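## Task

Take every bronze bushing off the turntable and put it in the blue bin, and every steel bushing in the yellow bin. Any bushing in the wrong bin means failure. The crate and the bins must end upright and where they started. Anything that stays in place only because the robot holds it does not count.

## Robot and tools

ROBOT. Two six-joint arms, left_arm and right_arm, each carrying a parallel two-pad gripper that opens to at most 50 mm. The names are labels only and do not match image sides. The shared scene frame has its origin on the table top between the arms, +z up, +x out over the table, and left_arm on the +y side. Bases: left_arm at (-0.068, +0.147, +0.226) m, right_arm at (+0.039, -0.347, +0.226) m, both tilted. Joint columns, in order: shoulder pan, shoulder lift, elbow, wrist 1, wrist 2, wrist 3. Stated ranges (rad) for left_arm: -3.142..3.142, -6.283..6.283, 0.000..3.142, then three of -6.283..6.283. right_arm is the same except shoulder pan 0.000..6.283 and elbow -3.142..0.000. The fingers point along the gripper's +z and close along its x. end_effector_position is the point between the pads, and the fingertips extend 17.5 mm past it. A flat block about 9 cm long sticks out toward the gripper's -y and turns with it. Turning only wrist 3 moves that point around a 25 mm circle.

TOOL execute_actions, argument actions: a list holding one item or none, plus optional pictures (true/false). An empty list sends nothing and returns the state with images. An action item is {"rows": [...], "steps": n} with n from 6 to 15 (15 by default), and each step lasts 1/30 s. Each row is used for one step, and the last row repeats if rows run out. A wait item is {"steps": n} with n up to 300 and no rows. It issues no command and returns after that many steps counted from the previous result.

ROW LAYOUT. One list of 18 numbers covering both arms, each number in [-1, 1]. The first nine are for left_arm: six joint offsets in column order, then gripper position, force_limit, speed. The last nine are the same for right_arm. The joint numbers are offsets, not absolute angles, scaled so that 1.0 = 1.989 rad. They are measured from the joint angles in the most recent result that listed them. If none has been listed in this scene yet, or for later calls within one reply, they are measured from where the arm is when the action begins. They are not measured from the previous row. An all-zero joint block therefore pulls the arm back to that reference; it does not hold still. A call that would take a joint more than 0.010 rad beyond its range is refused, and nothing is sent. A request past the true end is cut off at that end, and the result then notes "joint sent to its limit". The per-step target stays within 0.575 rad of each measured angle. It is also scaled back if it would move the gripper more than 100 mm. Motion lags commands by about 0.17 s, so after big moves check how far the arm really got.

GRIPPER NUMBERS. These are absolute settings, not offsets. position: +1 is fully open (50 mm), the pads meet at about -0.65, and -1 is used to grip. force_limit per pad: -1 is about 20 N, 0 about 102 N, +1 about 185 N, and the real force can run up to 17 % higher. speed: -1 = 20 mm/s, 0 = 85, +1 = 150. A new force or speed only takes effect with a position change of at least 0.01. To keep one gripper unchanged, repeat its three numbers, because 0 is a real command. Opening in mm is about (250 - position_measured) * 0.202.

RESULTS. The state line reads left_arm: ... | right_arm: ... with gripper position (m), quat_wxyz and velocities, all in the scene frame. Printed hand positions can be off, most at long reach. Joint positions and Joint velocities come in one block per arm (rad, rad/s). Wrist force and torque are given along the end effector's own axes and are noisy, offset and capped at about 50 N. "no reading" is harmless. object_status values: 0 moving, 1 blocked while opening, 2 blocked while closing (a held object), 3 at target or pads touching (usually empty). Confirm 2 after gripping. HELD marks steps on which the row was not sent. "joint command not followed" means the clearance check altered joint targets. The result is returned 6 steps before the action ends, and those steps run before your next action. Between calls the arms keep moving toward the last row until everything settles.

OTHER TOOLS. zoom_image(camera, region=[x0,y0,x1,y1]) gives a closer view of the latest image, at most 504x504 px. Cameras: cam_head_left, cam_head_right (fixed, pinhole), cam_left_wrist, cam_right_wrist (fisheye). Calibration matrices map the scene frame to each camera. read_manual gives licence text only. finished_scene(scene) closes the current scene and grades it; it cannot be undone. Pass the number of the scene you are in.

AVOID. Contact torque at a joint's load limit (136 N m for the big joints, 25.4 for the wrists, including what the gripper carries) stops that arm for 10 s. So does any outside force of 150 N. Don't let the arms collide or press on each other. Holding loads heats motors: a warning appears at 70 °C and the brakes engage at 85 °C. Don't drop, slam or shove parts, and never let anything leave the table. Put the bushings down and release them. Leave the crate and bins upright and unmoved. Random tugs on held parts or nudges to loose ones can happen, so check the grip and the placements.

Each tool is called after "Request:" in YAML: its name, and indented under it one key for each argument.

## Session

Request:
execute_actions:
  actions: []

Scene clock: 0.00 s of 12600.00 s.
left_arm: end_effector_position=(+0.7052, +0.7307, +0.3311) position_measured=3 object_status=3 end_effector_quat_wxyz=(+0.124, +0.964, +0.187, +0.142) end_effector_velocity=(+0.000, +0.000, +0.000) end_effector_angular_velocity=(+0.000, -0.001, +0.000) | right_arm: end_effector_position=(+0.6360, -0.7260, +0.3135) position_measured=3 object_status=3 end_effector_quat_wxyz=(-0.072, -0.152, +0.934, -0.314) end_effector_velocity=(+0.000, +0.000, +0.000) end_effector_angular_velocity=(+0.001, -0.001, -0.000)
Joint positions: left_arm=[-0.072 -1.238  0.751 -1.744 -1.231  1.564] | right_arm=[ 3.667 -1.563 -1.597 -2.399  0.391 -0.729]
Joint velocities: left_arm=[-0.     0.    -0.001  0.     0.     0.   ] | right_arm=[0.001 0.    0.    0.    0.    0.   ]
Joint torques (N m, as the arm reports them, + toward a larger angle): no reading
Wrist force (N, on the end effector, along its own x y z axes, offset not removed): no reading
Wrist torque (N m, same axes, about the end effector's origin, offset not removed): no reading
camera_calibration (this result's frames):
cam_left_wrist: T_world_to_cam=[[0.910371, 0.344378, 0.229409, -0.964992], [0.197233, -0.848507, 0.491055, 0.326886], [0.363763, -0.401795, -0.840379, 0.460857], [0, 0, 0, 1]] pos_world=[0.646385, 0.794857, 0.448153]
cam_right_wrist: T_world_to_cam=[[-0.932392, -0.252484, 0.258643, 0.32778], [-0.326722, 0.894777, -0.304346, 0.952083], [-0.154586, -0.368274, -0.916776, 0.26695], [0, 0, 0, 1]] pos_world=[0.657953, -0.670832, 0.449718]

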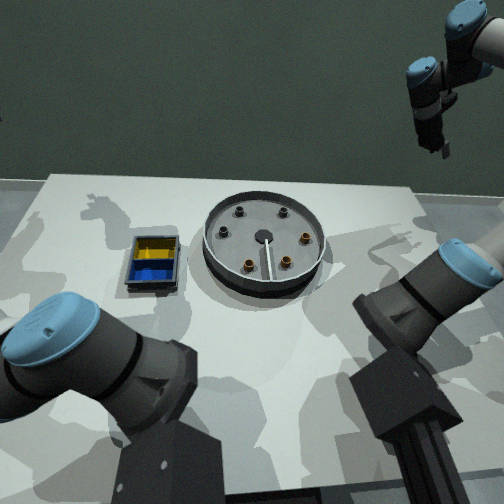

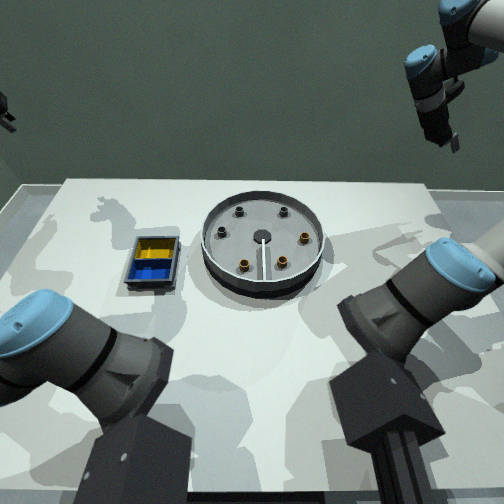

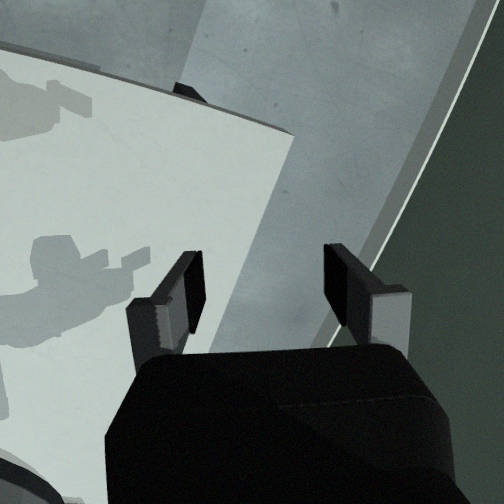

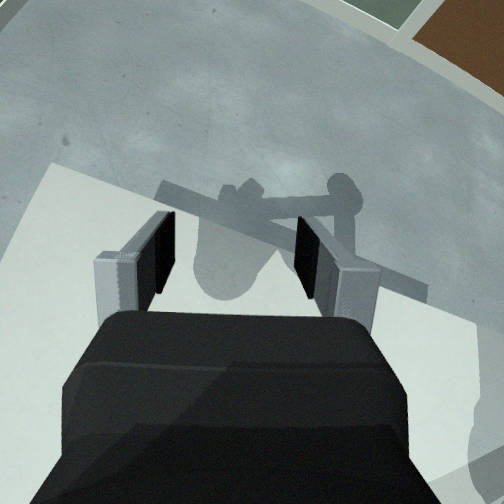

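Request:
zoom_image:
  camera: "cam_head_left"
  region: [110, 180, 340, 310]

Request:
zoom_image:
  camera: "cam_head_right"
  region: [110, 180, 340, 310]

Region (110, 180, 340, 310) of cam_head_left's 504x504 image, scaled by 2.191, with more detail than that image has; it fills the top 285 rows of this view, and the rest is white.

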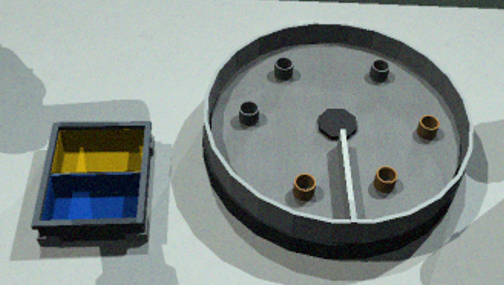

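Region (110, 180, 340, 310) of cam_head_right's 504x504 image, scaled by 2.191, with more detail than that image has; it fills the top 285 rows of this view, and the rest is white.

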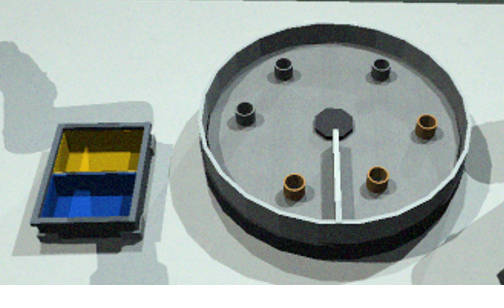

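Request:
execute_actions:
  actions:
    - {"rows":[[-0.02,0.0,0.025,-0.008,0.003,0.035,1,-0.5,0.3,0,0,0,0,0,0,1,0,0],[-0.05,0.005,0.06,-0.02,0.008,0.085,1,-0.5,0.3,0,0,0,0,0,0,1,0,0],[-0.09,0.01,0.11,-0.038,0.015,0.15,1,-0.5,0.3,0,0,0,0,0,0,1,0,0],[-0.13,0.016,0.16,-0.055,0.022,0.22,1,-0.5,0.3,0,0,0,0,0,0,1,0,0],[-0.17,0.022,0.21,-0.072,0.028,0.29,1,-0.5,0.3,0,0,0,0,0,0,1,0,0],[-0.21,0.03,0.26,-0.09,0.035,0.36,1,-0.5,0.3,0,0,0,0,0,0,1,0,0],[-0.25,0.037,0.31,-0.106,0.041,0.43,1,-0.5,0.3,0,0,0,0,0,0,1,0,0],[-0.29,0.045,0.355,-0.123,0.048,0.495,1,-0.5,0.3,0,0,0,0,0,0,1,0,0]],"steps":15}

Request:
execute_actions:
  actions:
    - {"steps":30}
  pictures: true

Scene clock: 1.60 s of 12600.00 s.
left_arm: end_effector_position=(+0.7411, +0.6286, +0.3097) position_measured=3 object_status=3 end_effector_quat_wxyz=(+0.131, +0.981, +0.046, +0.134) end_effector_velocity=(+0.124, -0.455, -0.080) end_effector_angular_velocity=(+0.074, -0.065, -1.071) | right_arm: end_effector_position=(+0.6360, -0.7260, +0.3135) position_measured=3 object_status=3 end_effector_quat_wxyz=(-0.072, -0.152, +0.934, -0.314) end_effector_velocity=(+0.000, +0.000, -0.000) end_effector_angular_velocity=(-0.000, +0.001, +0.000)
Joint positions: left_arm=[-0.179 -1.224  0.88  -1.79  -1.213  1.726] | right_arm=[ 3.667 -1.563 -1.597 -2.399  0.391 -0.729]
Joint velocities: left_arm=[-0.46   0.076  0.533 -0.195  0.077  0.522] | right_arm=[ 0.    -0.001 -0.     0.     0.     0.   ]
Joint torques (N m, as the arm reports them, + toward a larger angle): left_arm=[-37.6  -31.92  -8.79  -5.62   1.15   2.78] | right_arm=[15.07 17.28 19.35  0.78 -0.39 -0.24]
Wrist force (N, on the end effector, along its own x y z axes, offset not removed): left_arm=[-1.2 -1.6 0.2] | right_arm=[-2.3 -4.6 -3.6]
Wrist torque (N m, same axes, about the end effector's origin, offset not removed): left_arm=[-0.26 0.24 -0.11] | right_arm=[-0.98 0.47 0.04]
Steps of this call (steps 1 to 39: nothing new was sent; steps 40 to 48: the first 9 steps of this action). Readings (joint positions | what the end effector reports):
40: left_arm=[-0.072 -1.238 0.751 -1.744 -1.231 1.564] | right_arm=[3.667 -1.563 -1.597 -2.399 0.391 -0.729] | left_arm position_measured=3 object_status=3 | right_arm position_measured=3 object_status=3
41: left_arm=[-0.075 -1.238 0.755 -1.745 -1.231 1.569] | right_arm=[3.667 -1.563 -1.597 -2.399 0.391 -0.729] | left_arm position_measured=3 object_status=3 | right_arm position_measured=3 object_status=3
43: left_arm=[-0.101 -1.235 0.785 -1.757 -1.226 1.608] | right_arm=[3.667 -1.563 -1.597 -2.399 0.391 -0.729] | left_arm position_measured=3 object_status=3 | right_arm position_measured=3 object_status=3
47: left_arm=[-0.163 -1.226 0.862 -1.783 -1.216 1.707] | right_arm=[3.667 -1.563 -1.597 -2.399 0.391 -0.729] | left_arm position_measured=3 object_status=3 | right_arm position_measured=3 object_status=3
48: the state above

Scene clock: 2.60 s of 12600.00 s.
left_arm: end_effector_position=(+0.7104, +0.1800, +0.2599) position_measured=3 object_status=3 end_effector_quat_wxyz=(+0.115, +0.793, -0.587, +0.115) end_effector_velocity=(-0.075, -0.165, -0.012) end_effector_angular_velocity=(+0.065, -0.121, -0.613) | right_arm: end_effector_position=(+0.6360, -0.7260, +0.3135) position_measured=3 object_status=3 end_effector_quat_wxyz=(-0.072, -0.152, +0.934, -0.314) end_effector_velocity=(-0.000, -0.000, +0.000) end_effector_angular_velocity=(+0.001, -0.000, -0.001)
Joint positions: left_arm=[-0.625 -1.152  1.427 -1.979 -1.14   2.499] | right_arm=[ 3.667 -1.563 -1.597 -2.399  0.391 -0.729]
Joint velocities: left_arm=[-0.184  0.028  0.228 -0.075  0.029  0.381] | right_arm=[ 0.     0.001  0.     0.     0.001 -0.   ]
Joint torques (N m, as the arm reports them, + toward a larger angle): left_arm=[-37.45 -22.8  -12.68  -4.9    1.22   1.81] | right_arm=[15.02 17.37 19.8   0.73 -0.4  -0.21]
Wrist force (N, on the end effector, along its own x y z axes, offset not removed): left_arm=[0.3 0.8 1.2] | right_arm=[3.2 1.6 -2.7]
Wrist torque (N m, same axes, about the end effector's origin, offset not removed): left_arm=[0.04 0.10 -0.05] | right_arm=[0.15 -0.26 -0.03]
Kept back: nothing.
Steps of this call (steps 1 to 6: the last 6 steps of your previous action; steps 7 to 30: the robot went on to your last target). Readings (joint positions | what the end effector reports):
1: left_arm=[-0.194 -1.221 0.898 -1.796 -1.211 1.744] | right_arm=[3.667 -1.563 -1.597 -2.399 0.391 -0.729] | left_arm position_measured=3 object_status=3 | right_arm position_measured=3 object_status=3
2: left_arm=[-0.209 -1.219 0.916 -1.803 -1.208 1.762] | right_arm=[3.667 -1.563 -1.597 -2.399 0.391 -0.729] | left_arm position_measured=3 object_status=3 | right_arm position_measured=3 object_status=3
4: left_arm=[-0.240 -1.214 0.954 -1.816 -1.203 1.800] | right_arm=[3.667 -1.563 -1.597 -2.399 0.391 -0.729] | left_arm position_measured=3 object_status=3 | right_arm position_measured=3 object_status=3
8: left_arm=[-0.301 -1.204 1.028 -1.842 -1.193 1.885] | right_arm=[3.667 -1.563 -1.597 -2.399 0.391 -0.729] | left_arm position_measured=3 object_status=3 | right_arm position_measured=3 object_status=3
30: the state above
camera_calibration (this result's frames):
cam_left_wrist: T_world_to_cam=[[0.232298, -0.922956, 0.306904, -0.0741309], [-0.954858, -0.156333, 0.252598, 0.649311], [-0.185157, -0.351728, -0.917608, 0.578909], [0, 0, 0, 1]] pos_world=[0.74441, 0.236708, 0.389949]
cam_right_wrist: T_world_to_cam=[[-0.932392, -0.252484, 0.258643, 0.32778], [-0.326722, 0.894777, -0.304346, 0.952083], [-0.154586, -0.368274, -0.916776, 0.26695], [0, 0, 0, 1]] pos_world=[0.657953, -0.670832, 0.449718]

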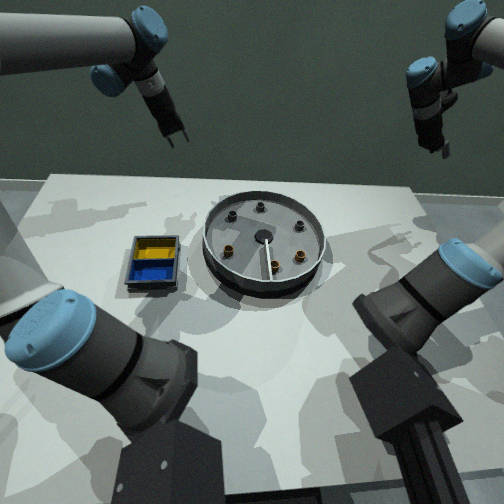

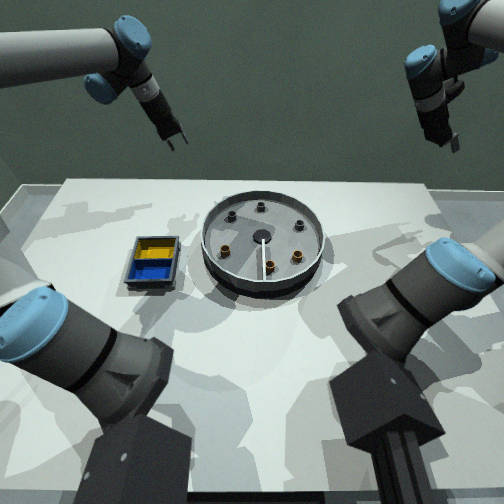

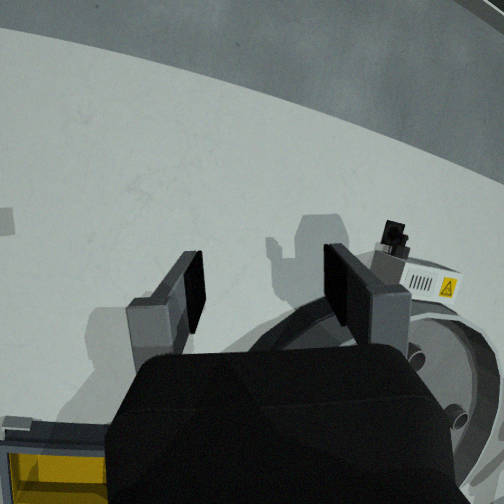

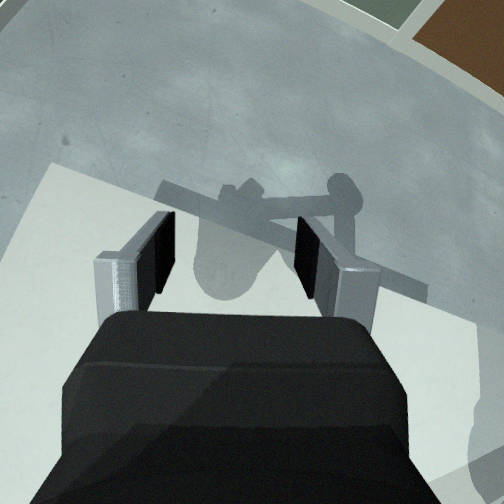

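Request:
execute_actions:
  actions:
    - {"rows":[[-0.02,0.005,0.02,-0.006,0.002,-0.03,1,-0.5,0.3,0,0,0,0,0,0,1,0,0],[-0.04,0.015,0.035,-0.012,0.004,-0.09,1,-0.5,0.3,0,0,0,0,0,0,1,0,0],[-0.065,0.027,0.053,-0.02,0.006,-0.16,1,-0.5,0.3,0,0,0,0,0,0,1,0,0],[-0.09,0.04,0.072,-0.027,0.008,-0.235,1,-0.5,0.3,0,0,0,0,0,0,1,0,0],[-0.115,0.052,0.092,-0.035,0.01,-0.31,1,-0.5,0.3,0,0,0,0,0,0,1,0,0],[-0.14,0.064,0.111,-0.042,0.012,-0.385,1,-0.5,0.3,0,0,0,0,0,0,1,0,0],[-0.165,0.076,0.131,-0.05,0.014,-0.46,1,-0.5,0.3,0,0,0,0,0,0,1,0,0],[-0.19,0.088,0.151,-0.057,0.016,-0.535,1,-0.5,0.3,0,0,0,0,0,0,1,0,0],[-0.215,0.10,0.171,-0.065,0.018,-0.61,1,-0.5,0.3,0,0,0,0,0,0,1,0,0],[-0.24,0.113,0.19,-0.072,0.02,-0.685,1,-0.5,0.3,0,0,0,0,0,0,1,0,0],[-0.265,0.126,0.21,-0.08,0.022,-0.76,1,-0.5,0.3,0,0,0,0,0,0,1,0,0],[-0.29,0.139,0.23,-0.088,0.024,-0.83,1,-0.5,0.3,0,0,0,0,0,0,1,0,0],[-0.315,0.152,0.25,-0.095,0.026,-0.90,1,-0.5,0.3,0,0,0,0,0,0,1,0,0],[-0.335,0.163,0.266,-0.101,0.028,-0.96,1,-0.5,0.3,0,0,0,0,0,0,1,0,0],[-0.3478,0.1696,0.2760,-0.1052,0.0289,-1.0,1,-0.5,0.3,0,0,0,0,0,0,1,0,0]]}

Request:
execute_actions:
  actions:
    - {"steps":60}
  pictures: true

Scene clock: 4.50 s of 12600.00 s.
left_arm: end_effector_position=(+0.6567, +0.0701, +0.2484) position_measured=3 object_status=3 end_effector_quat_wxyz=(+0.122, +0.813, -0.563, +0.081) end_effector_velocity=(-0.246, -0.415, -0.046) end_effector_angular_velocity=(+0.161, +0.287, +0.301) | right_arm: end_effector_position=(+0.6360, -0.7260, +0.3135) position_measured=3 object_status=3 end_effector_quat_wxyz=(-0.072, -0.152, +0.934, -0.314) end_effector_velocity=(-0.001, -0.001, -0.000) end_effector_angular_velocity=(+0.000, +0.001, -0.002)
Joint positions: left_arm=[-0.761 -1.093  1.541 -2.022 -1.127  2.25 ] | right_arm=[ 3.667 -1.563 -1.597 -2.399  0.391 -0.729]
Joint velocities: left_arm=[-0.55   0.269  0.424 -0.163  0.044 -1.096] | right_arm=[-0.001  0.001 -0.    -0.     0.001  0.   ]
Joint torques (N m, as the arm reports them, + toward a larger angle): left_arm=[-48.28 -13.67  -4.44  -5.06   1.17  -3.72] | right_arm=[14.9  18.25 19.24  0.64 -0.26 -0.29]
Wrist force (N, on the end effector, along its own x y z axes, offset not removed): left_arm=[-1.5 -1.4 0.4] | right_arm=[-0.8 0.6 1.8]
Wrist torque (N m, same axes, about the end effector's origin, offset not removed): left_arm=[-0.31 0.34 -0.04] | right_arm=[-0.02 0.11 0.19]
Steps of this call (steps 1 to 30: the robot went on to your last target; steps 31 to 48: nothing new was sent; steps 49 to 57: the first 9 steps of this action). Readings (joint positions | what the end effector reports):
49: left_arm=[-0.649 -1.148 1.457 -1.988 -1.136 2.549] | right_arm=[3.667 -1.563 -1.597 -2.399 0.391 -0.729] | left_arm position_measured=3 object_status=3 | right_arm position_measured=3 object_status=3
50: left_arm=[-0.651 -1.148 1.458 -1.989 -1.136 2.545] | right_arm=[3.667 -1.563 -1.597 -2.399 0.391 -0.729] | left_arm position_measured=3 object_status=3 | right_arm position_measured=3 object_status=3
52: left_arm=[-0.668 -1.138 1.472 -1.994 -1.134 2.493] | right_arm=[3.667 -1.563 -1.597 -2.399 0.391 -0.729] | left_arm position_measured=3 object_status=3 | right_arm position_measured=3 object_status=3
56: left_arm=[-0.742 -1.102 1.527 -2.016 -1.128 2.290] | right_arm=[3.667 -1.563 -1.597 -2.399 0.391 -0.729] | left_arm position_measured=3 object_status=3 | right_arm position_measured=3 object_status=3
57: the state above

Scene clock: 6.50 s of 12600.00 s.
left_arm: end_effector_position=(+0.3250, -0.1505, +0.1800) position_measured=3 object_status=3 end_effector_quat_wxyz=(-0.001, +0.995, -0.101, +0.001) end_effector_velocity=(-0.001, +0.000, -0.000) end_effector_angular_velocity=(+0.001, +0.000, -0.000) | right_arm: end_effector_position=(+0.6360, -0.7260, +0.3135) position_measured=3 object_status=3 end_effector_quat_wxyz=(-0.072, -0.152, +0.934, -0.314) end_effector_velocity=(+0.000, +0.000, +0.000) end_effector_angular_velocity=(+0.000, -0.000, +0.001)
Joint positions: left_arm=[-1.317 -0.815  1.976 -2.188 -1.082  0.51 ] | right_arm=[ 3.667 -1.563 -1.597 -2.399  0.391 -0.729]
Joint velocities: left_arm=[-0.     0.     0.001  0.    -0.    -0.001] | right_arm=[ 0.    -0.001  0.001  0.    -0.    -0.001]
Joint torques (N m, as the arm reports them, + toward a larger angle): left_arm=[-36.36 -15.74  -8.    -4.79   1.49  -1.26] | right_arm=[15.22 17.88 19.82  0.68 -0.4  -0.22]
Wrist force (N, on the end effector, along its own x y z axes, offset not removed): left_arm=[-1.7 -1.5 0.7] | right_arm=[-3.5 1.3 4.9]
Wrist torque (N m, same axes, about the end effector's origin, offset not removed): left_arm=[-0.23 0.33 -0.01] | right_arm=[0.15 0.56 0.20]
Kept back: nothing.
Steps of this call (steps 1 to 6: the last 6 steps of your previous action; steps 7 to 60: the robot went on to your last target). Readings (joint positions | what the end effector reports):
1: left_arm=[-0.779 -1.084 1.556 -2.027 -1.125 2.215] | right_arm=[3.667 -1.563 -1.597 -2.399 0.391 -0.729] | left_arm position_measured=3 object_status=3 | right_arm position_measured=3 object_status=3
2: left_arm=[-0.798 -1.074 1.570 -2.033 -1.124 2.182] | right_arm=[3.667 -1.563 -1.597 -2.399 0.391 -0.729] | left_arm position_measured=3 object_status=3 | right_arm position_measured=3 object_status=3
4: left_arm=[-0.836 -1.056 1.600 -2.044 -1.121 2.125] | right_arm=[3.667 -1.563 -1.597 -2.399 0.391 -0.729] | left_arm position_measured=3 object_status=3 | right_arm position_measured=3 object_status=3
8: left_arm=[-0.913 -1.016 1.661 -2.068 -1.114 2.025] | right_arm=[3.667 -1.563 -1.597 -2.399 0.391 -0.729] | left_arm position_measured=3 object_status=3 | right_arm position_measured=3 object_status=3
60: the state above
All arms were judged still, so your last target was given up. Only a new action makes them travel on or press farther. Fingers that are still opening or closing keep moving.
camera_calibration (this result's frames):
cam_left_wrist: T_world_to_cam=[[0.967461, -0.2527, -0.0127107, -0.345606], [-0.24281, -0.941378, 0.234204, -0.0964023], [-0.0711489, -0.223497, -0.972104, 0.309972], [0, 0, 0, 1]] pos_world=[0.333007, -0.108808, 0.31951]
cam_right_wrist: T_world_to_cam=[[-0.932393, -0.252484, 0.258643, 0.32778], [-0.326722, 0.894777, -0.304346, 0.952083], [-0.154586, -0.368274, -0.916776, 0.26695], [0, 0, 0, 1]] pos_world=[0.657953, -0.670832, 0.449718]

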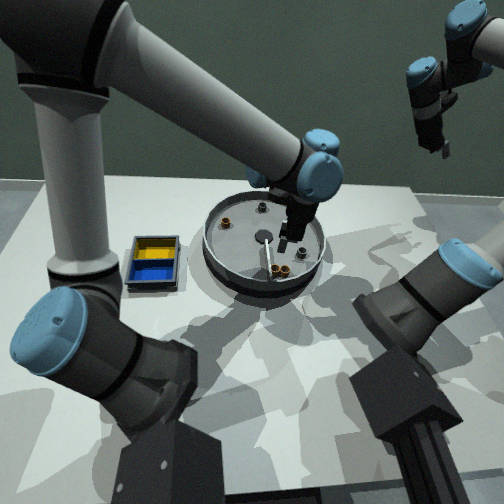

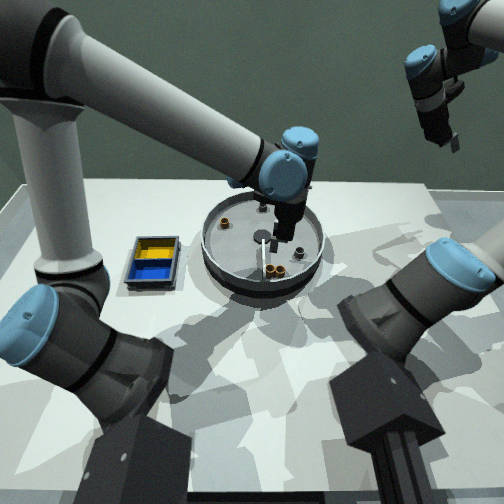

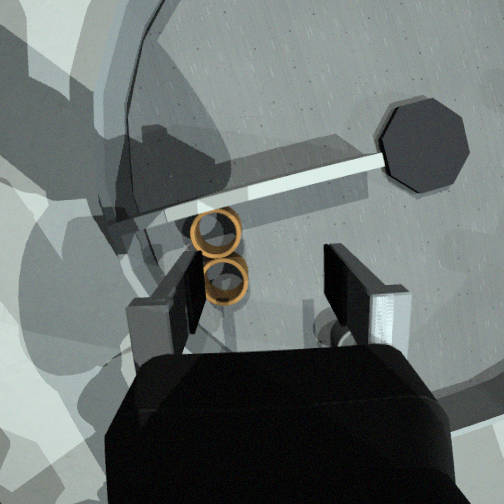

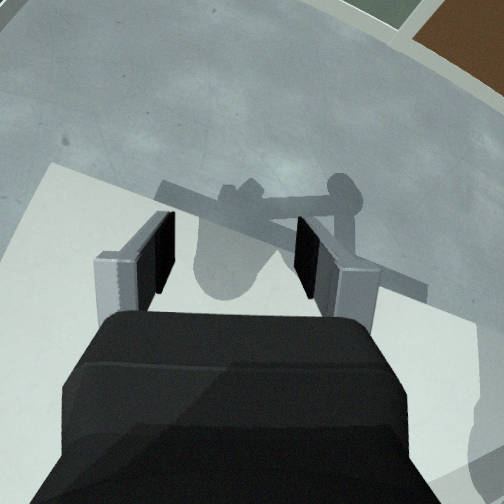

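Request:
execute_actions:
  actions: []

Scene clock: 7.87 s of 12600.00 s.
left_arm: end_effector_position=(+0.3250, -0.1505, +0.1800) position_measured=3 object_status=3 end_effector_quat_wxyz=(-0.001, +0.995, -0.101, +0.001) end_effector_velocity=(-0.000, -0.001, +0.001) end_effector_angular_velocity=(-0.001, -0.001, -0.000) | right_arm: end_effector_position=(+0.6360, -0.7260, +0.3135) position_measured=3 object_status=3 end_effector_quat_wxyz=(-0.072, -0.152, +0.934, -0.314) end_effector_velocity=(-0.000, -0.000, +0.000) end_effector_angular_velocity=(+0.000, +0.000, -0.001)
Joint positions: left_arm=[-1.317 -0.815  1.976 -2.188 -1.082  0.51 ] | right_arm=[ 3.667 -1.563 -1.597 -2.399  0.391 -0.729]
Joint velocities: left_arm=[-0.002 -0.    -0.     0.     0.    -0.001] | right_arm=[-0.     0.001  0.    -0.     0.001  0.   ]
Joint torques (N m, as the arm reports them, + toward a larger angle): left_arm=[-36.6  -15.25  -8.35  -4.69   1.5   -1.11] | right_arm=[15.1  18.17 19.63  0.73 -0.42 -0.28]
Wrist force (N, on the end effector, along its own x y z axes, offset not removed): left_arm=[-1.4 -0.9 0.6] | right_arm=[-3.9 -1.0 -1.9]
Wrist torque (N m, same axes, about the end effector's origin, offset not removed): left_arm=[-0.20 0.30 0.02] | right_arm=[-0.23 0.55 0.25]
Kept back: nothing.
Steps of this call (steps 1 to 41: nothing new was sent). Readings (joint positions | what the end effector reports):
1: left_arm=[-1.317 -0.815 1.976 -2.188 -1.082 0.510] | right_arm=[3.667 -1.563 -1.597 -2.399 0.391 -0.729] | left_arm position_measured=3 object_status=3 | right_arm position_measured=3 object_status=3
2: left_arm=[-1.317 -0.815 1.976 -2.188 -1.082 0.510] | right_arm=[3.667 -1.563 -1.597 -2.399 0.391 -0.729] | left_arm position_measured=3 object_status=3 | right_arm position_measured=3 object_status=3
4: left_arm=[-1.317 -0.815 1.976 -2.188 -1.082 0.510] | right_arm=[3.667 -1.563 -1.597 -2.399 0.391 -0.729] | left_arm position_measured=3 object_status=3 | right_arm position_measured=3 object_status=3
8: left_arm=[-1.317 -0.815 1.976 -2.188 -1.082 0.510] | right_arm=[3.667 -1.563 -1.597 -2.399 0.391 -0.729] | left_arm position_measured=3 object_status=3 | right_arm position_measured=3 object_status=3
41: the state above
camera_calibration (this result's frames):
cam_left_wrist: T_world_to_cam=[[0.967486, -0.252604, -0.0127094, -0.345595], [-0.242717, -0.941402, 0.234201, -0.0964366], [-0.0711247, -0.223501, -0.972105, 0.309963], [0, 0, 0, 1]] pos_world=[0.332998, -0.108807, 0.319509]
cam_right_wrist: T_world_to_cam=[[-0.932392, -0.252484, 0.258643, 0.32778], [-0.326722, 0.894777, -0.304346, 0.952083], [-0.154586, -0.368274, -0.916776, 0.26695], [0, 0, 0, 1]] pos_world=[0.657953, -0.670832, 0.449718]

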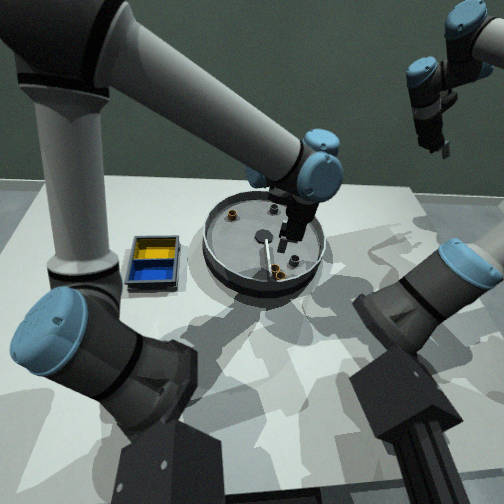

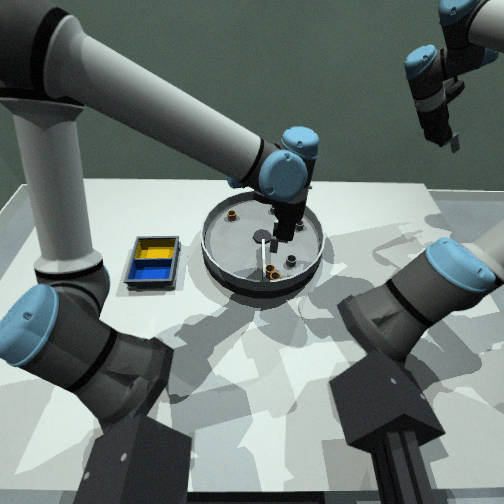

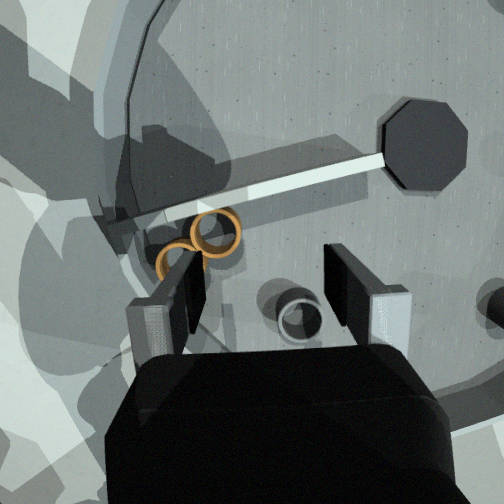

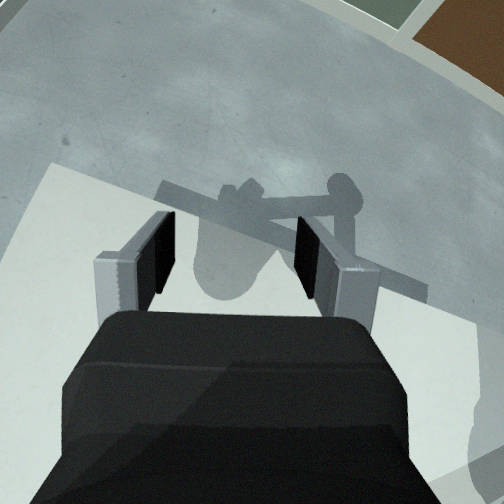

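Request:
execute_actions:
  actions:
    - {"rows": [[0,0,0,0,0,-0.1005,1,-0.5,0.3,0,0,0,0,0,0,1,0,0]], "steps": 12}

Request:
execute_actions:
  actions:
    - {"steps": 10}
  pictures: true

Scene clock: 8.33 s of 12600.00 s.
left_arm: end_effector_position=(+0.3223, -0.1501, +0.1800) position_measured=3 object_status=3 end_effector_quat_wxyz=(-0.000, +0.999, -0.046, +0.001) end_effector_velocity=(-0.017, +0.001, +0.000) end_effector_angular_velocity=(-0.001, -0.000, +0.685) | right_arm: end_effector_position=(+0.6360, -0.7260, +0.3135) position_measured=3 object_status=3 end_effector_quat_wxyz=(-0.072, -0.152, +0.934, -0.314) end_effector_velocity=(-0.000, -0.000, -0.000) end_effector_angular_velocity=(-0.000, +0.000, +0.000)
Joint positions: left_arm=[-1.317 -0.815  1.976 -2.188 -1.082  0.4  ] | right_arm=[ 3.667 -1.563 -1.597 -2.399  0.391 -0.729]
Joint velocities: left_arm=[ 0.     0.    -0.001 -0.    -0.    -0.685] | right_arm=[-0.     0.    -0.001 -0.    -0.     0.   ]
Joint torques (N m, as the arm reports them, + toward a larger angle): left_arm=[-36.76 -15.54  -8.02  -4.76   1.38  -2.03] | right_arm=[14.36 17.53 19.47  0.72 -0.34 -0.17]
Wrist force (N, on the end effector, along its own x y z axes, offset not removed): left_arm=[-0.7 -0.9 -0.4] | right_arm=[1.6 -6.9 -4.7]
Wrist torque (N m, same axes, about the end effector's origin, offset not removed): left_arm=[-0.19 0.17 -0.07] | right_arm=[-1.35 -0.01 0.10]
Steps of this call (steps 1 to 8: nothing new was sent; steps 9 to 14: the first 6 steps of this action). Readings (joint positions | what the end effector reports):
9: left_arm=[-1.317 -0.815 1.976 -2.188 -1.082 0.510] | right_arm=[3.667 -1.563 -1.597 -2.399 0.391 -0.729] | left_arm position_measured=3 object_status=3 | right_arm position_measured=3 object_status=3
10: left_arm=[-1.317 -0.815 1.976 -2.188 -1.082 0.506] | right_arm=[3.667 -1.563 -1.597 -2.399 0.391 -0.729] | left_arm position_measured=3 object_status=3 | right_arm position_measured=3 object_status=3
12: left_arm=[-1.317 -0.815 1.976 -2.188 -1.082 0.458] | right_arm=[3.667 -1.563 -1.597 -2.399 0.391 -0.729] | left_arm position_measured=3 object_status=3 | right_arm position_measured=3 object_status=3
14: the state above

Scene clock: 8.67 s of 12600.00 s.
left_arm: end_effector_position=(+0.3202, -0.1500, +0.1800) position_measured=3 object_status=3 end_effector_quat_wxyz=(-0.000, +1.000, -0.004, +0.001) end_effector_velocity=(-0.001, -0.001, +0.000) end_effector_angular_velocity=(-0.001, -0.001, +0.051) | right_arm: end_effector_position=(+0.6360, -0.7260, +0.3135) position_measured=3 object_status=3 end_effector_quat_wxyz=(-0.072, -0.152, +0.934, -0.314) end_effector_velocity=(-0.000, +0.000, -0.000) end_effector_angular_velocity=(-0.001, +0.001, +0.001)
Joint positions: left_arm=[-1.317 -0.815  1.976 -2.188 -1.082  0.317] | right_arm=[ 3.667 -1.563 -1.597 -2.399  0.391 -0.729]
Joint velocities: left_arm=[-0.001  0.    -0.001 -0.    -0.    -0.051] | right_arm=[-0.    -0.    -0.    -0.001 -0.    -0.   ]
Joint torques (N m, as the arm reports them, + toward a larger angle): left_arm=[-36.17 -15.5   -8.78  -4.73   1.42  -1.19] | right_arm=[14.74 18.45 19.18  0.71 -0.43 -0.35]
Wrist force (N, on the end effector, along its own x y z axes, offset not removed): left_arm=[-1.6 -2.0 -0.3] | right_arm=[1.9 -0.1 -1.3]
Wrist torque (N m, same axes, about the end effector's origin, offset not removed): left_arm=[-0.43 0.32 -0.06] | right_arm=[0.02 -0.21 -0.14]
Kept back: nothing.
Steps of this call (steps 1 to 6: the last 6 steps of your previous action; steps 7 to 10: the robot went on to your last target). Readings (joint positions | what the end effector reports):
1: left_arm=[-1.317 -0.815 1.976 -2.188 -1.082 0.380] | right_arm=[3.667 -1.563 -1.597 -2.399 0.391 -0.729] | left_arm position_measured=3 object_status=3 | right_arm position_measured=3 object_status=3
2: left_arm=[-1.317 -0.815 1.976 -2.188 -1.082 0.364] | right_arm=[3.667 -1.563 -1.597 -2.399 0.391 -0.729] | left_arm position_measured=3 object_status=3 | right_arm position_measured=3 object_status=3
4: left_arm=[-1.317 -0.815 1.976 -2.188 -1.082 0.342] | right_arm=[3.667 -1.563 -1.597 -2.399 0.391 -0.729] | left_arm position_measured=3 object_status=3 | right_arm position_measured=3 object_status=3
8: left_arm=[-1.317 -0.815 1.976 -2.188 -1.082 0.322] | right_arm=[3.667 -1.563 -1.597 -2.399 0.391 -0.729] | left_arm position_measured=3 object_status=3 | right_arm position_measured=3 object_status=3
10: the state above
camera_calibration (this result's frames):
cam_left_wrist: T_world_to_cam=[[0.997986, -0.0621919, -0.0125028, -0.322066], [-0.0575385, -0.970435, 0.234402, -0.160811], [-0.0267111, -0.233211, -0.972059, 0.294043], [0, 0, 0, 1]] pos_world=[0.320019, -0.107513, 0.319495]
cam_right_wrist: T_world_to_cam=[[-0.932393, -0.252484, 0.258643, 0.32778], [-0.326722, 0.894777, -0.304346, 0.952083], [-0.154586, -0.368274, -0.916776, 0.26695], [0, 0, 0, 1]] pos_world=[0.657953, -0.670832, 0.449718]

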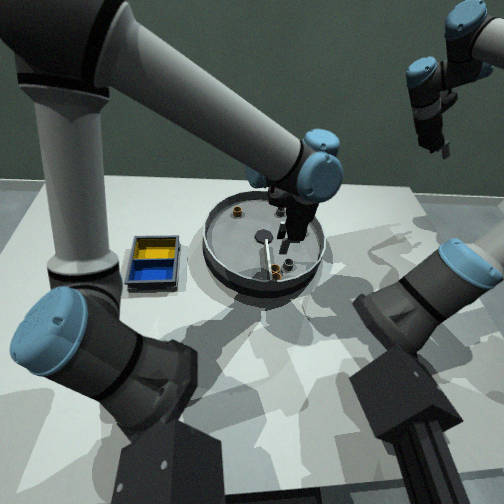

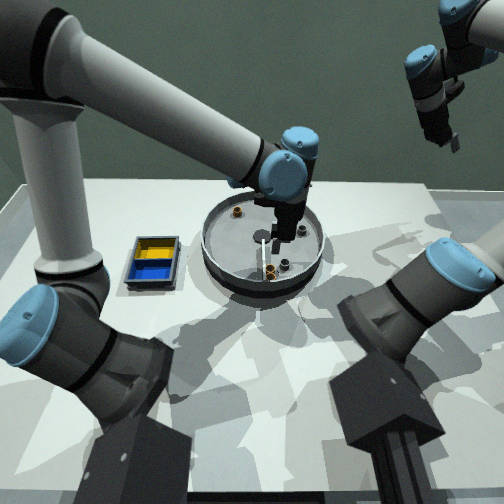

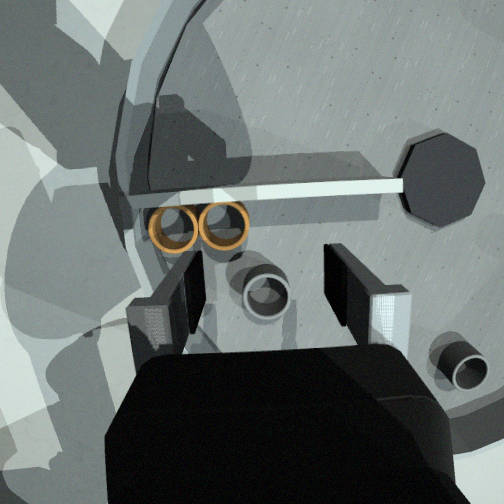

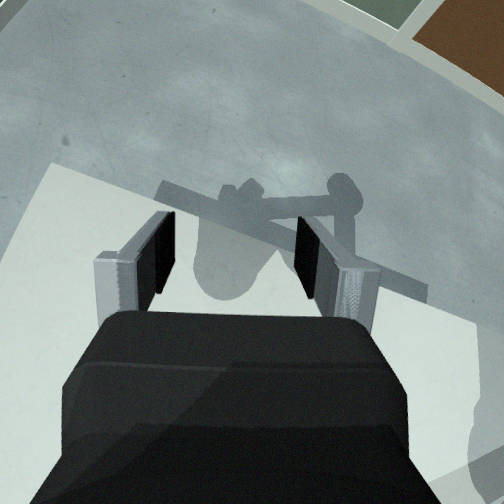

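Request:
zoom_image:
  camera: "cam_left_wrist"
  region: [110, 150, 330, 340]

Region (110, 150, 330, 340) of cam_left_wrist's 504x504 image, scaled by 2.291, with more detail than that image has; it fills the top 435 rows of this view, and the rest is white.

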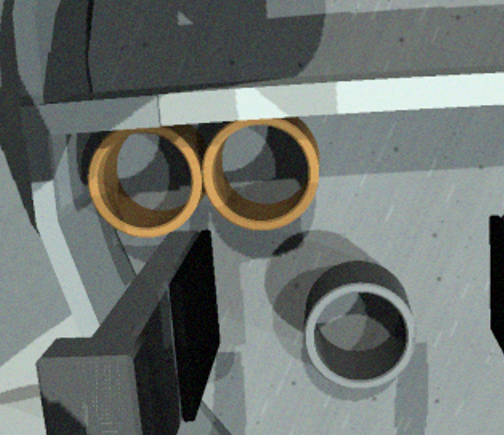

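Request:
zoom_image:
  camera: "cam_left_wrist"
  region: [140, 180, 260, 270]

Region (140, 180, 260, 270) of cam_left_wrist's 504x504 image, scaled by 4.200, with more detail than that image has; it fills the top 378 rows of this view, and the rest is white.

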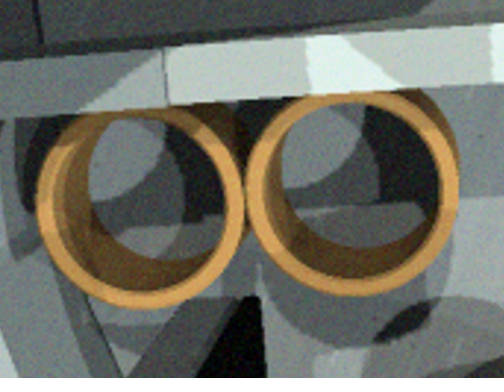

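Request:
execute_actions:
  actions: []

Scene clock: 12.20 s of 12600.00 s.
left_arm: end_effector_position=(+0.3200, -0.1500, +0.1800) position_measured=3 object_status=3 end_effector_quat_wxyz=(-0.000, +1.000, -0.001, +0.001) end_effector_velocity=(+0.000, -0.001, +0.001) end_effector_angular_velocity=(-0.001, -0.001, -0.000) | right_arm: end_effector_position=(+0.6360, -0.7260, +0.3135) position_measured=3 object_status=3 end_effector_quat_wxyz=(-0.072, -0.152, +0.934, -0.314) end_effector_velocity=(-0.000, -0.000, -0.000) end_effector_angular_velocity=(+0.000, +0.001, +0.000)
Joint positions: left_arm=[-1.317 -0.815  1.976 -2.188 -1.082  0.31 ] | right_arm=[ 3.667 -1.563 -1.597 -2.399  0.391 -0.729]
Joint velocities: left_arm=[-0.001 -0.    -0.001 -0.    -0.     0.   ] | right_arm=[-0.     0.     0.    -0.     0.    -0.001]
Joint torques (N m, as the arm reports them, + toward a larger angle): left_arm=[-36.53 -15.38  -8.02  -4.74   1.36  -1.19] | right_arm=[14.55 17.85 19.61  0.74 -0.43 -0.35]
Wrist force (N, on the end effector, along its own x y z axes, offset not removed): left_arm=[-1.7 -0.3 1.4] | right_arm=[2.3 -3.5 1.1]
Wrist torque (N m, same axes, about the end effector's origin, offset not removed): left_arm=[-0.07 0.36 -0.10] | right_arm=[-0.43 -0.31 -0.05]
Kept back: nothing.
Steps of this call (steps 1 to 30: the robot went on to your last target; steps 31 to 106: nothing new was sent). Readings (joint positions | what the end effector reports):
1: left_arm=[-1.317 -0.815 1.976 -2.188 -1.082 0.316] | right_arm=[3.667 -1.563 -1.597 -2.399 0.391 -0.729] | left_arm position_measured=3 object_status=3 | right_arm position_measured=3 object_status=3
2: left_arm=[-1.317 -0.815 1.976 -2.188 -1.082 0.314] | right_arm=[3.667 -1.563 -1.597 -2.399 0.391 -0.729] | left_arm position_measured=3 object_status=3 | right_arm position_measured=3 object_status=3
4: left_arm=[-1.317 -0.815 1.976 -2.188 -1.082 0.313] | right_arm=[3.667 -1.563 -1.597 -2.399 0.391 -0.729] | left_arm position_measured=3 object_status=3 | right_arm position_measured=3 object_status=3
8: left_arm=[-1.317 -0.815 1.976 -2.188 -1.082 0.311] | right_arm=[3.667 -1.563 -1.597 -2.399 0.391 -0.729] | left_arm position_measured=3 object_status=3 | right_arm position_measured=3 object_status=3
106: the state above
All arms were judged still, so your last target was given up. Only a new action makes them travel on or press farther. Fingers that are still opening or closing keep moving.
camera_calibration (this result's frames):
cam_left_wrist: T_world_to_cam=[[0.99838, -0.0555014, -0.0124964, -0.321023], [-0.051034, -0.970797, 0.23441, -0.162957], [-0.0251416, -0.233393, -0.972058, 0.293508], [0, 0, 0, 1]] pos_world=[0.319566, -0.107513, 0.319494]
cam_right_wrist: T_world_to_cam=[[-0.932392, -0.252484, 0.258643, 0.32778], [-0.326722, 0.894777, -0.304346, 0.952083], [-0.154586, -0.368274, -0.916776, 0.26695], [0, 0, 0, 1]] pos_world=[0.657953, -0.670832, 0.449718]

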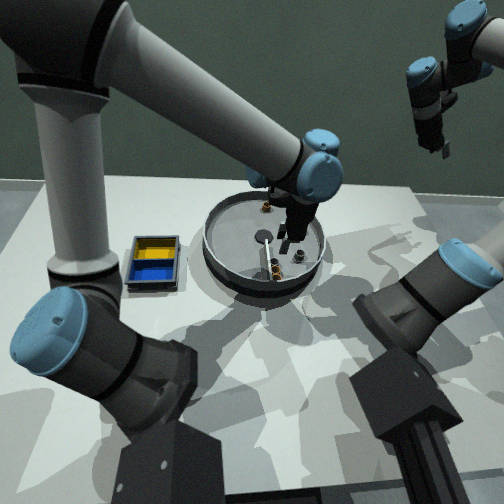

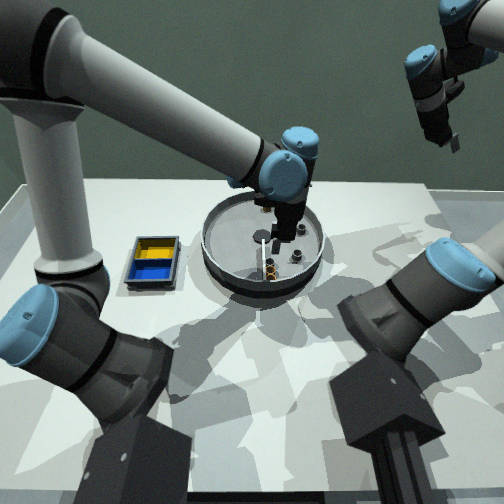

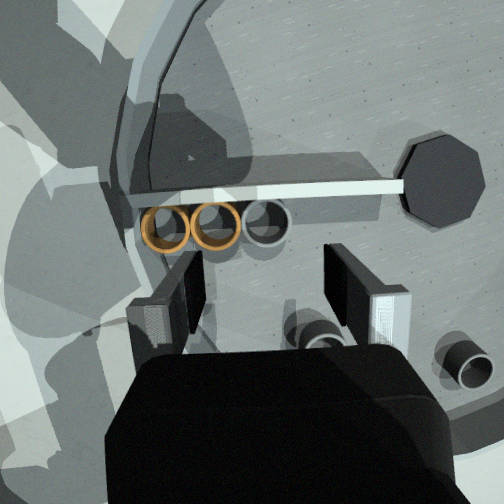

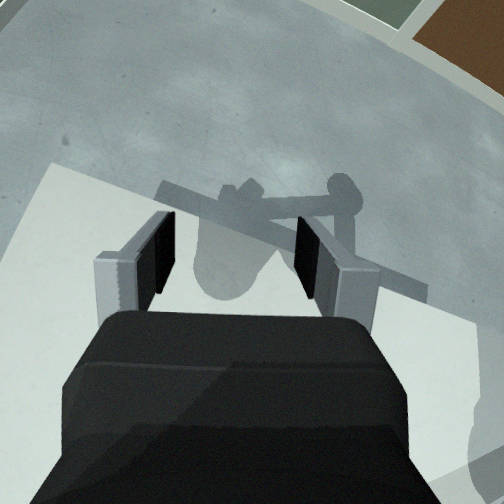

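Request:
execute_actions:
  actions:
    - {"rows": [[0.012,-0.023,0.009,0.007,0.005,0.013,1,-0.5,0.3,0,0,0,0,0,0,1,0,0],[0.024,-0.046,0.018,0.014,0.010,0.026,1,-0.5,0.3,0,0,0,0,0,0,1,0,0],[0.036,-0.069,0.027,0.021,0.015,0.039,1,-0.5,0.3,0,0,0,0,0,0,1,0,0],[0.048,-0.092,0.036,0.028,0.021,0.051,1,-0.5,0.3,0,0,0,0,0,0,1,0,0],[0.060,-0.115,0.045,0.035,0.026,0.064,1,-0.5,0.3,0,0,0,0,0,0,1,0,0],[0.072,-0.138,0.054,0.042,0.031,0.077,1,-0.5,0.3,0,0,0,0,0,0,1,0,0],[0.084,-0.161,0.063,0.049,0.036,0.090,1,-0.5,0.3,0,0,0,0,0,0,1,0,0],[0.096,-0.184,0.072,0.056,0.041,0.103,1,-0.5,0.3,0,0,0,0,0,0,1,0,0],[0.108,-0.207,0.081,0.063,0.046,0.116,1,-0.5,0.3,0,0,0,0,0,0,1,0,0],[0.120,-0.230,0.090,0.070,0.052,0.128,1,-0.5,0.3,0,0,0,0,0,0,1,0,0],[0.132,-0.253,0.099,0.077,0.057,0.141,1,-0.5,0.3,0,0,0,0,0,0,1,0,0],[0.144,-0.276,0.108,0.084,0.062,0.154,1,-0.5,0.3,0,0,0,0,0,0,1,0,0],[0.156,-0.299,0.117,0.091,0.067,0.167,1,-0.5,0.3,0,0,0,0,0,0,1,0,0],[0.168,-0.322,0.126,0.098,0.072,0.180,1,-0.5,0.3,0,0,0,0,0,0,1,0,0],[0.1797,-0.3452,0.1354,0.1054,0.0773,0.1926,1,-0.5,0.3,0,0,0,0,0,0,1,0,0]], "steps": 15}

Request:
execute_actions:
  actions:
    - {"steps": 30}
  pictures: true

Scene clock: 14.47 s of 12600.00 s.
left_arm: end_effector_position=(+0.3581, -0.0687, +0.1932) position_measured=3 object_status=3 end_effector_quat_wxyz=(+0.001, +1.000, -0.004, -0.002) end_effector_velocity=(+0.171, +0.439, +0.063) end_effector_angular_velocity=(-0.043, +0.013, +0.001) | right_arm: end_effector_position=(+0.6360, -0.7260, +0.3135) position_measured=3 object_status=3 end_effector_quat_wxyz=(-0.072, -0.152, +0.934, -0.314) end_effector_velocity=(-0.000, +0.000, -0.000) end_effector_angular_velocity=(+0.000, +0.001, +0.000)
Joint positions: left_arm=[-1.22  -0.993  2.05  -2.13  -1.04   0.414] | right_arm=[ 3.667 -1.563 -1.597 -2.399  0.391 -0.729]
Joint velocities: left_arm=[ 0.504 -0.967  0.376  0.29   0.211  0.534] | right_arm=[-0.    -0.     0.     0.     0.001 -0.001]
Joint torques (N m, as the arm reports them, + toward a larger angle): left_arm=[-14.45 -42.33  -3.6    0.61   2.27   3.02] | right_arm=[14.8  17.49 18.87  0.81 -0.43 -0.34]
Wrist force (N, on the end effector, along its own x y z axes, offset not removed): left_arm=[-0.3 -0.2 -0.8] | right_arm=[1.2 2.7 0.6]
Wrist torque (N m, same axes, about the end effector's origin, offset not removed): left_arm=[-0.09 0.19 -0.05] | right_arm=[0.50 -0.02 0.08]
Steps of this call (steps 1 to 59: nothing new was sent; steps 60 to 68: the first 9 steps of this action). Readings (joint positions | what the end effector reports):
60: left_arm=[-1.317 -0.815 1.976 -2.188 -1.082 0.310] | right_arm=[3.667 -1.563 -1.597 -2.399 0.391 -0.729] | left_arm position_measured=3 object_status=3 | right_arm position_measured=3 object_status=3
61: left_arm=[-1.315 -0.818 1.978 -2.187 -1.081 0.313] | right_arm=[3.667 -1.563 -1.597 -2.399 0.391 -0.729] | left_arm position_measured=3 object_status=3 | right_arm position_measured=3 object_status=3
63: left_arm=[-1.299 -0.845 1.990 -2.177 -1.074 0.330] | right_arm=[3.667 -1.563 -1.597 -2.399 0.391 -0.729] | left_arm position_measured=3 object_status=3 | right_arm position_measured=3 object_status=3
67: left_arm=[-1.237 -0.960 2.037 -2.140 -1.047 0.395] | right_arm=[3.667 -1.563 -1.597 -2.399 0.391 -0.729] | left_arm position_measured=3 object_status=3 | right_arm position_measured=3 object_status=3
68: the state above

Scene clock: 15.47 s of 12600.00 s.
left_arm: end_effector_position=(+0.3901, +0.1692, +0.2000) position_measured=3 object_status=3 end_effector_quat_wxyz=(-0.000, +1.000, -0.001, +0.000) end_effector_velocity=(-0.001, +0.004, -0.001) end_effector_angular_velocity=(+0.000, +0.000, -0.001) | right_arm: end_effector_position=(+0.6360, -0.7260, +0.3135) position_measured=3 object_status=3 end_effector_quat_wxyz=(-0.072, -0.152, +0.934, -0.314) end_effector_velocity=(-0.000, +0.000, -0.000) end_effector_angular_velocity=(-0.000, -0.000, -0.001)
Joint positions: left_arm=[-0.96  -1.5    2.245 -1.978 -0.929  0.693] | right_arm=[ 3.667 -1.563 -1.597 -2.399  0.391 -0.729]
Joint velocities: left_arm=[ 0.004 -0.009  0.005  0.002  0.001  0.005] | right_arm=[-0.    -0.    -0.     0.     0.     0.001]
Joint torques (N m, as the arm reports them, + toward a larger angle): left_arm=[-12.08 -21.14  -7.23  -0.05   1.51   1.75] | right_arm=[15.32 17.59 20.06  0.67 -0.47 -0.41]
Wrist force (N, on the end effector, along its own x y z axes, offset not removed): left_arm=[-1.8 -0.5 -0.1] | right_arm=[-2.4 -1.2 -0.7]
Wrist torque (N m, same axes, about the end effector's origin, offset not removed): left_arm=[-0.13 0.37 0.01] | right_arm=[-0.33 0.30 0.38]
Kept back: nothing.
Steps of this call (steps 1 to 6: the last 6 steps of your previous action; steps 7 to 30: the robot went on to your last target). Readings (joint positions | what the end effector reports):
1: left_arm=[-1.203 -1.026 2.062 -2.121 -1.033 0.432] | right_arm=[3.667 -1.563 -1.597 -2.399 0.391 -0.729] | left_arm position_measured=3 object_status=3 | right_arm position_measured=3 object_status=3
2: left_arm=[-1.186 -1.058 2.075 -2.111 -1.025 0.450] | right_arm=[3.667 -1.563 -1.597 -2.399 0.391 -0.729] | left_arm position_measured=3 object_status=3 | right_arm position_measured=3 object_status=3
4: left_arm=[-1.152 -1.123 2.101 -2.091 -1.010 0.486] | right_arm=[3.667 -1.563 -1.597 -2.399 0.391 -0.729] | left_arm position_measured=3 object_status=3 | right_arm position_measured=3 object_status=3
8: left_arm=[-1.083 -1.254 2.152 -2.050 -0.981 0.560] | right_arm=[3.667 -1.563 -1.597 -2.399 0.391 -0.729] | left_arm position_measured=3 object_status=3 | right_arm position_measured=3 object_status=3
30: the state above
camera_calibration (this result's frames):
cam_left_wrist: T_world_to_cam=[[0.998367, -0.0555471, -0.0133416, -0.372815], [-0.0508682, -0.970689, 0.234894, 0.145658], [-0.0259982, -0.233832, -0.971929, 0.389635], [0, 0, 0, 1]] pos_world=[0.389745, 0.211789, 0.33951]
cam_right_wrist: T_world_to_cam=[[-0.932393, -0.252483, 0.258643, 0.32778], [-0.326722, 0.894777, -0.304346, 0.952083], [-0.154586, -0.368274, -0.916776, 0.26695], [0, 0, 0, 1]] pos_world=[0.657953, -0.670832, 0.449718]

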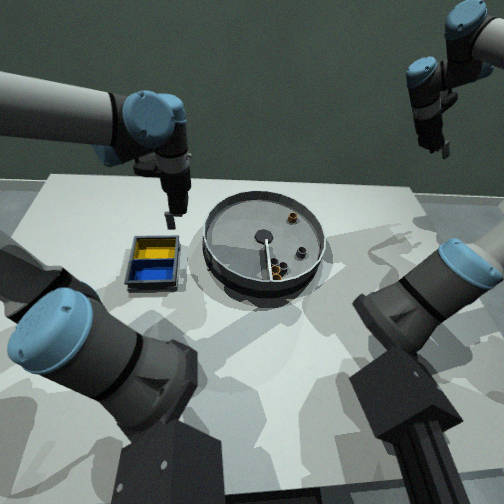

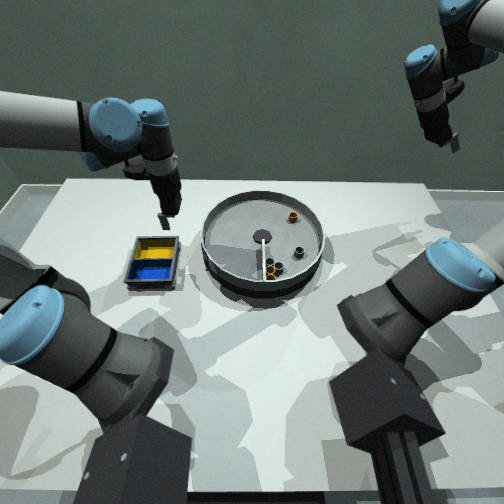

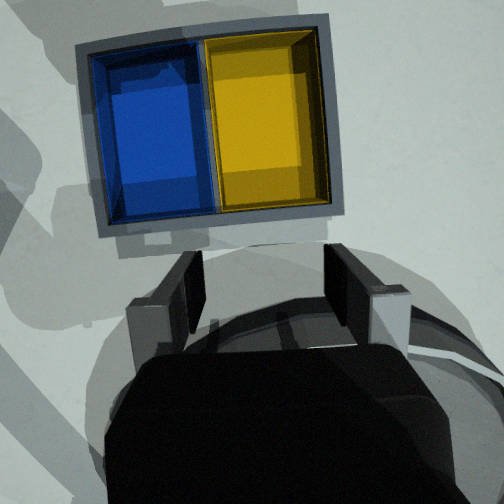

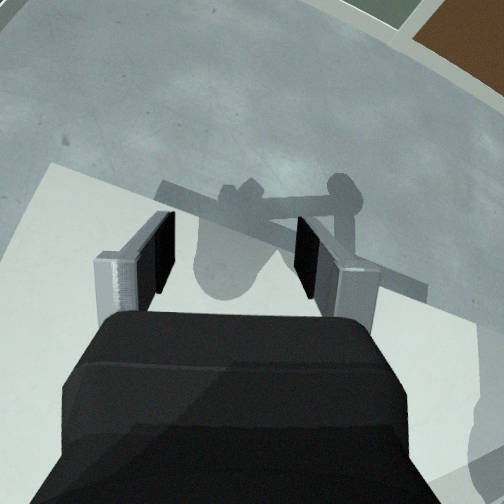

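Request:
zoom_image:
  camera: "cam_left_wrist"
  region: [60, 0, 360, 250]

Region (60, 0, 360, 250) of cam_left_wrist's 504x504 image, scaled by 1.680, with more detail than that image has.

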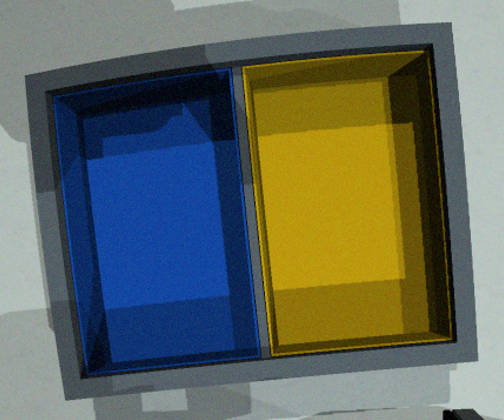

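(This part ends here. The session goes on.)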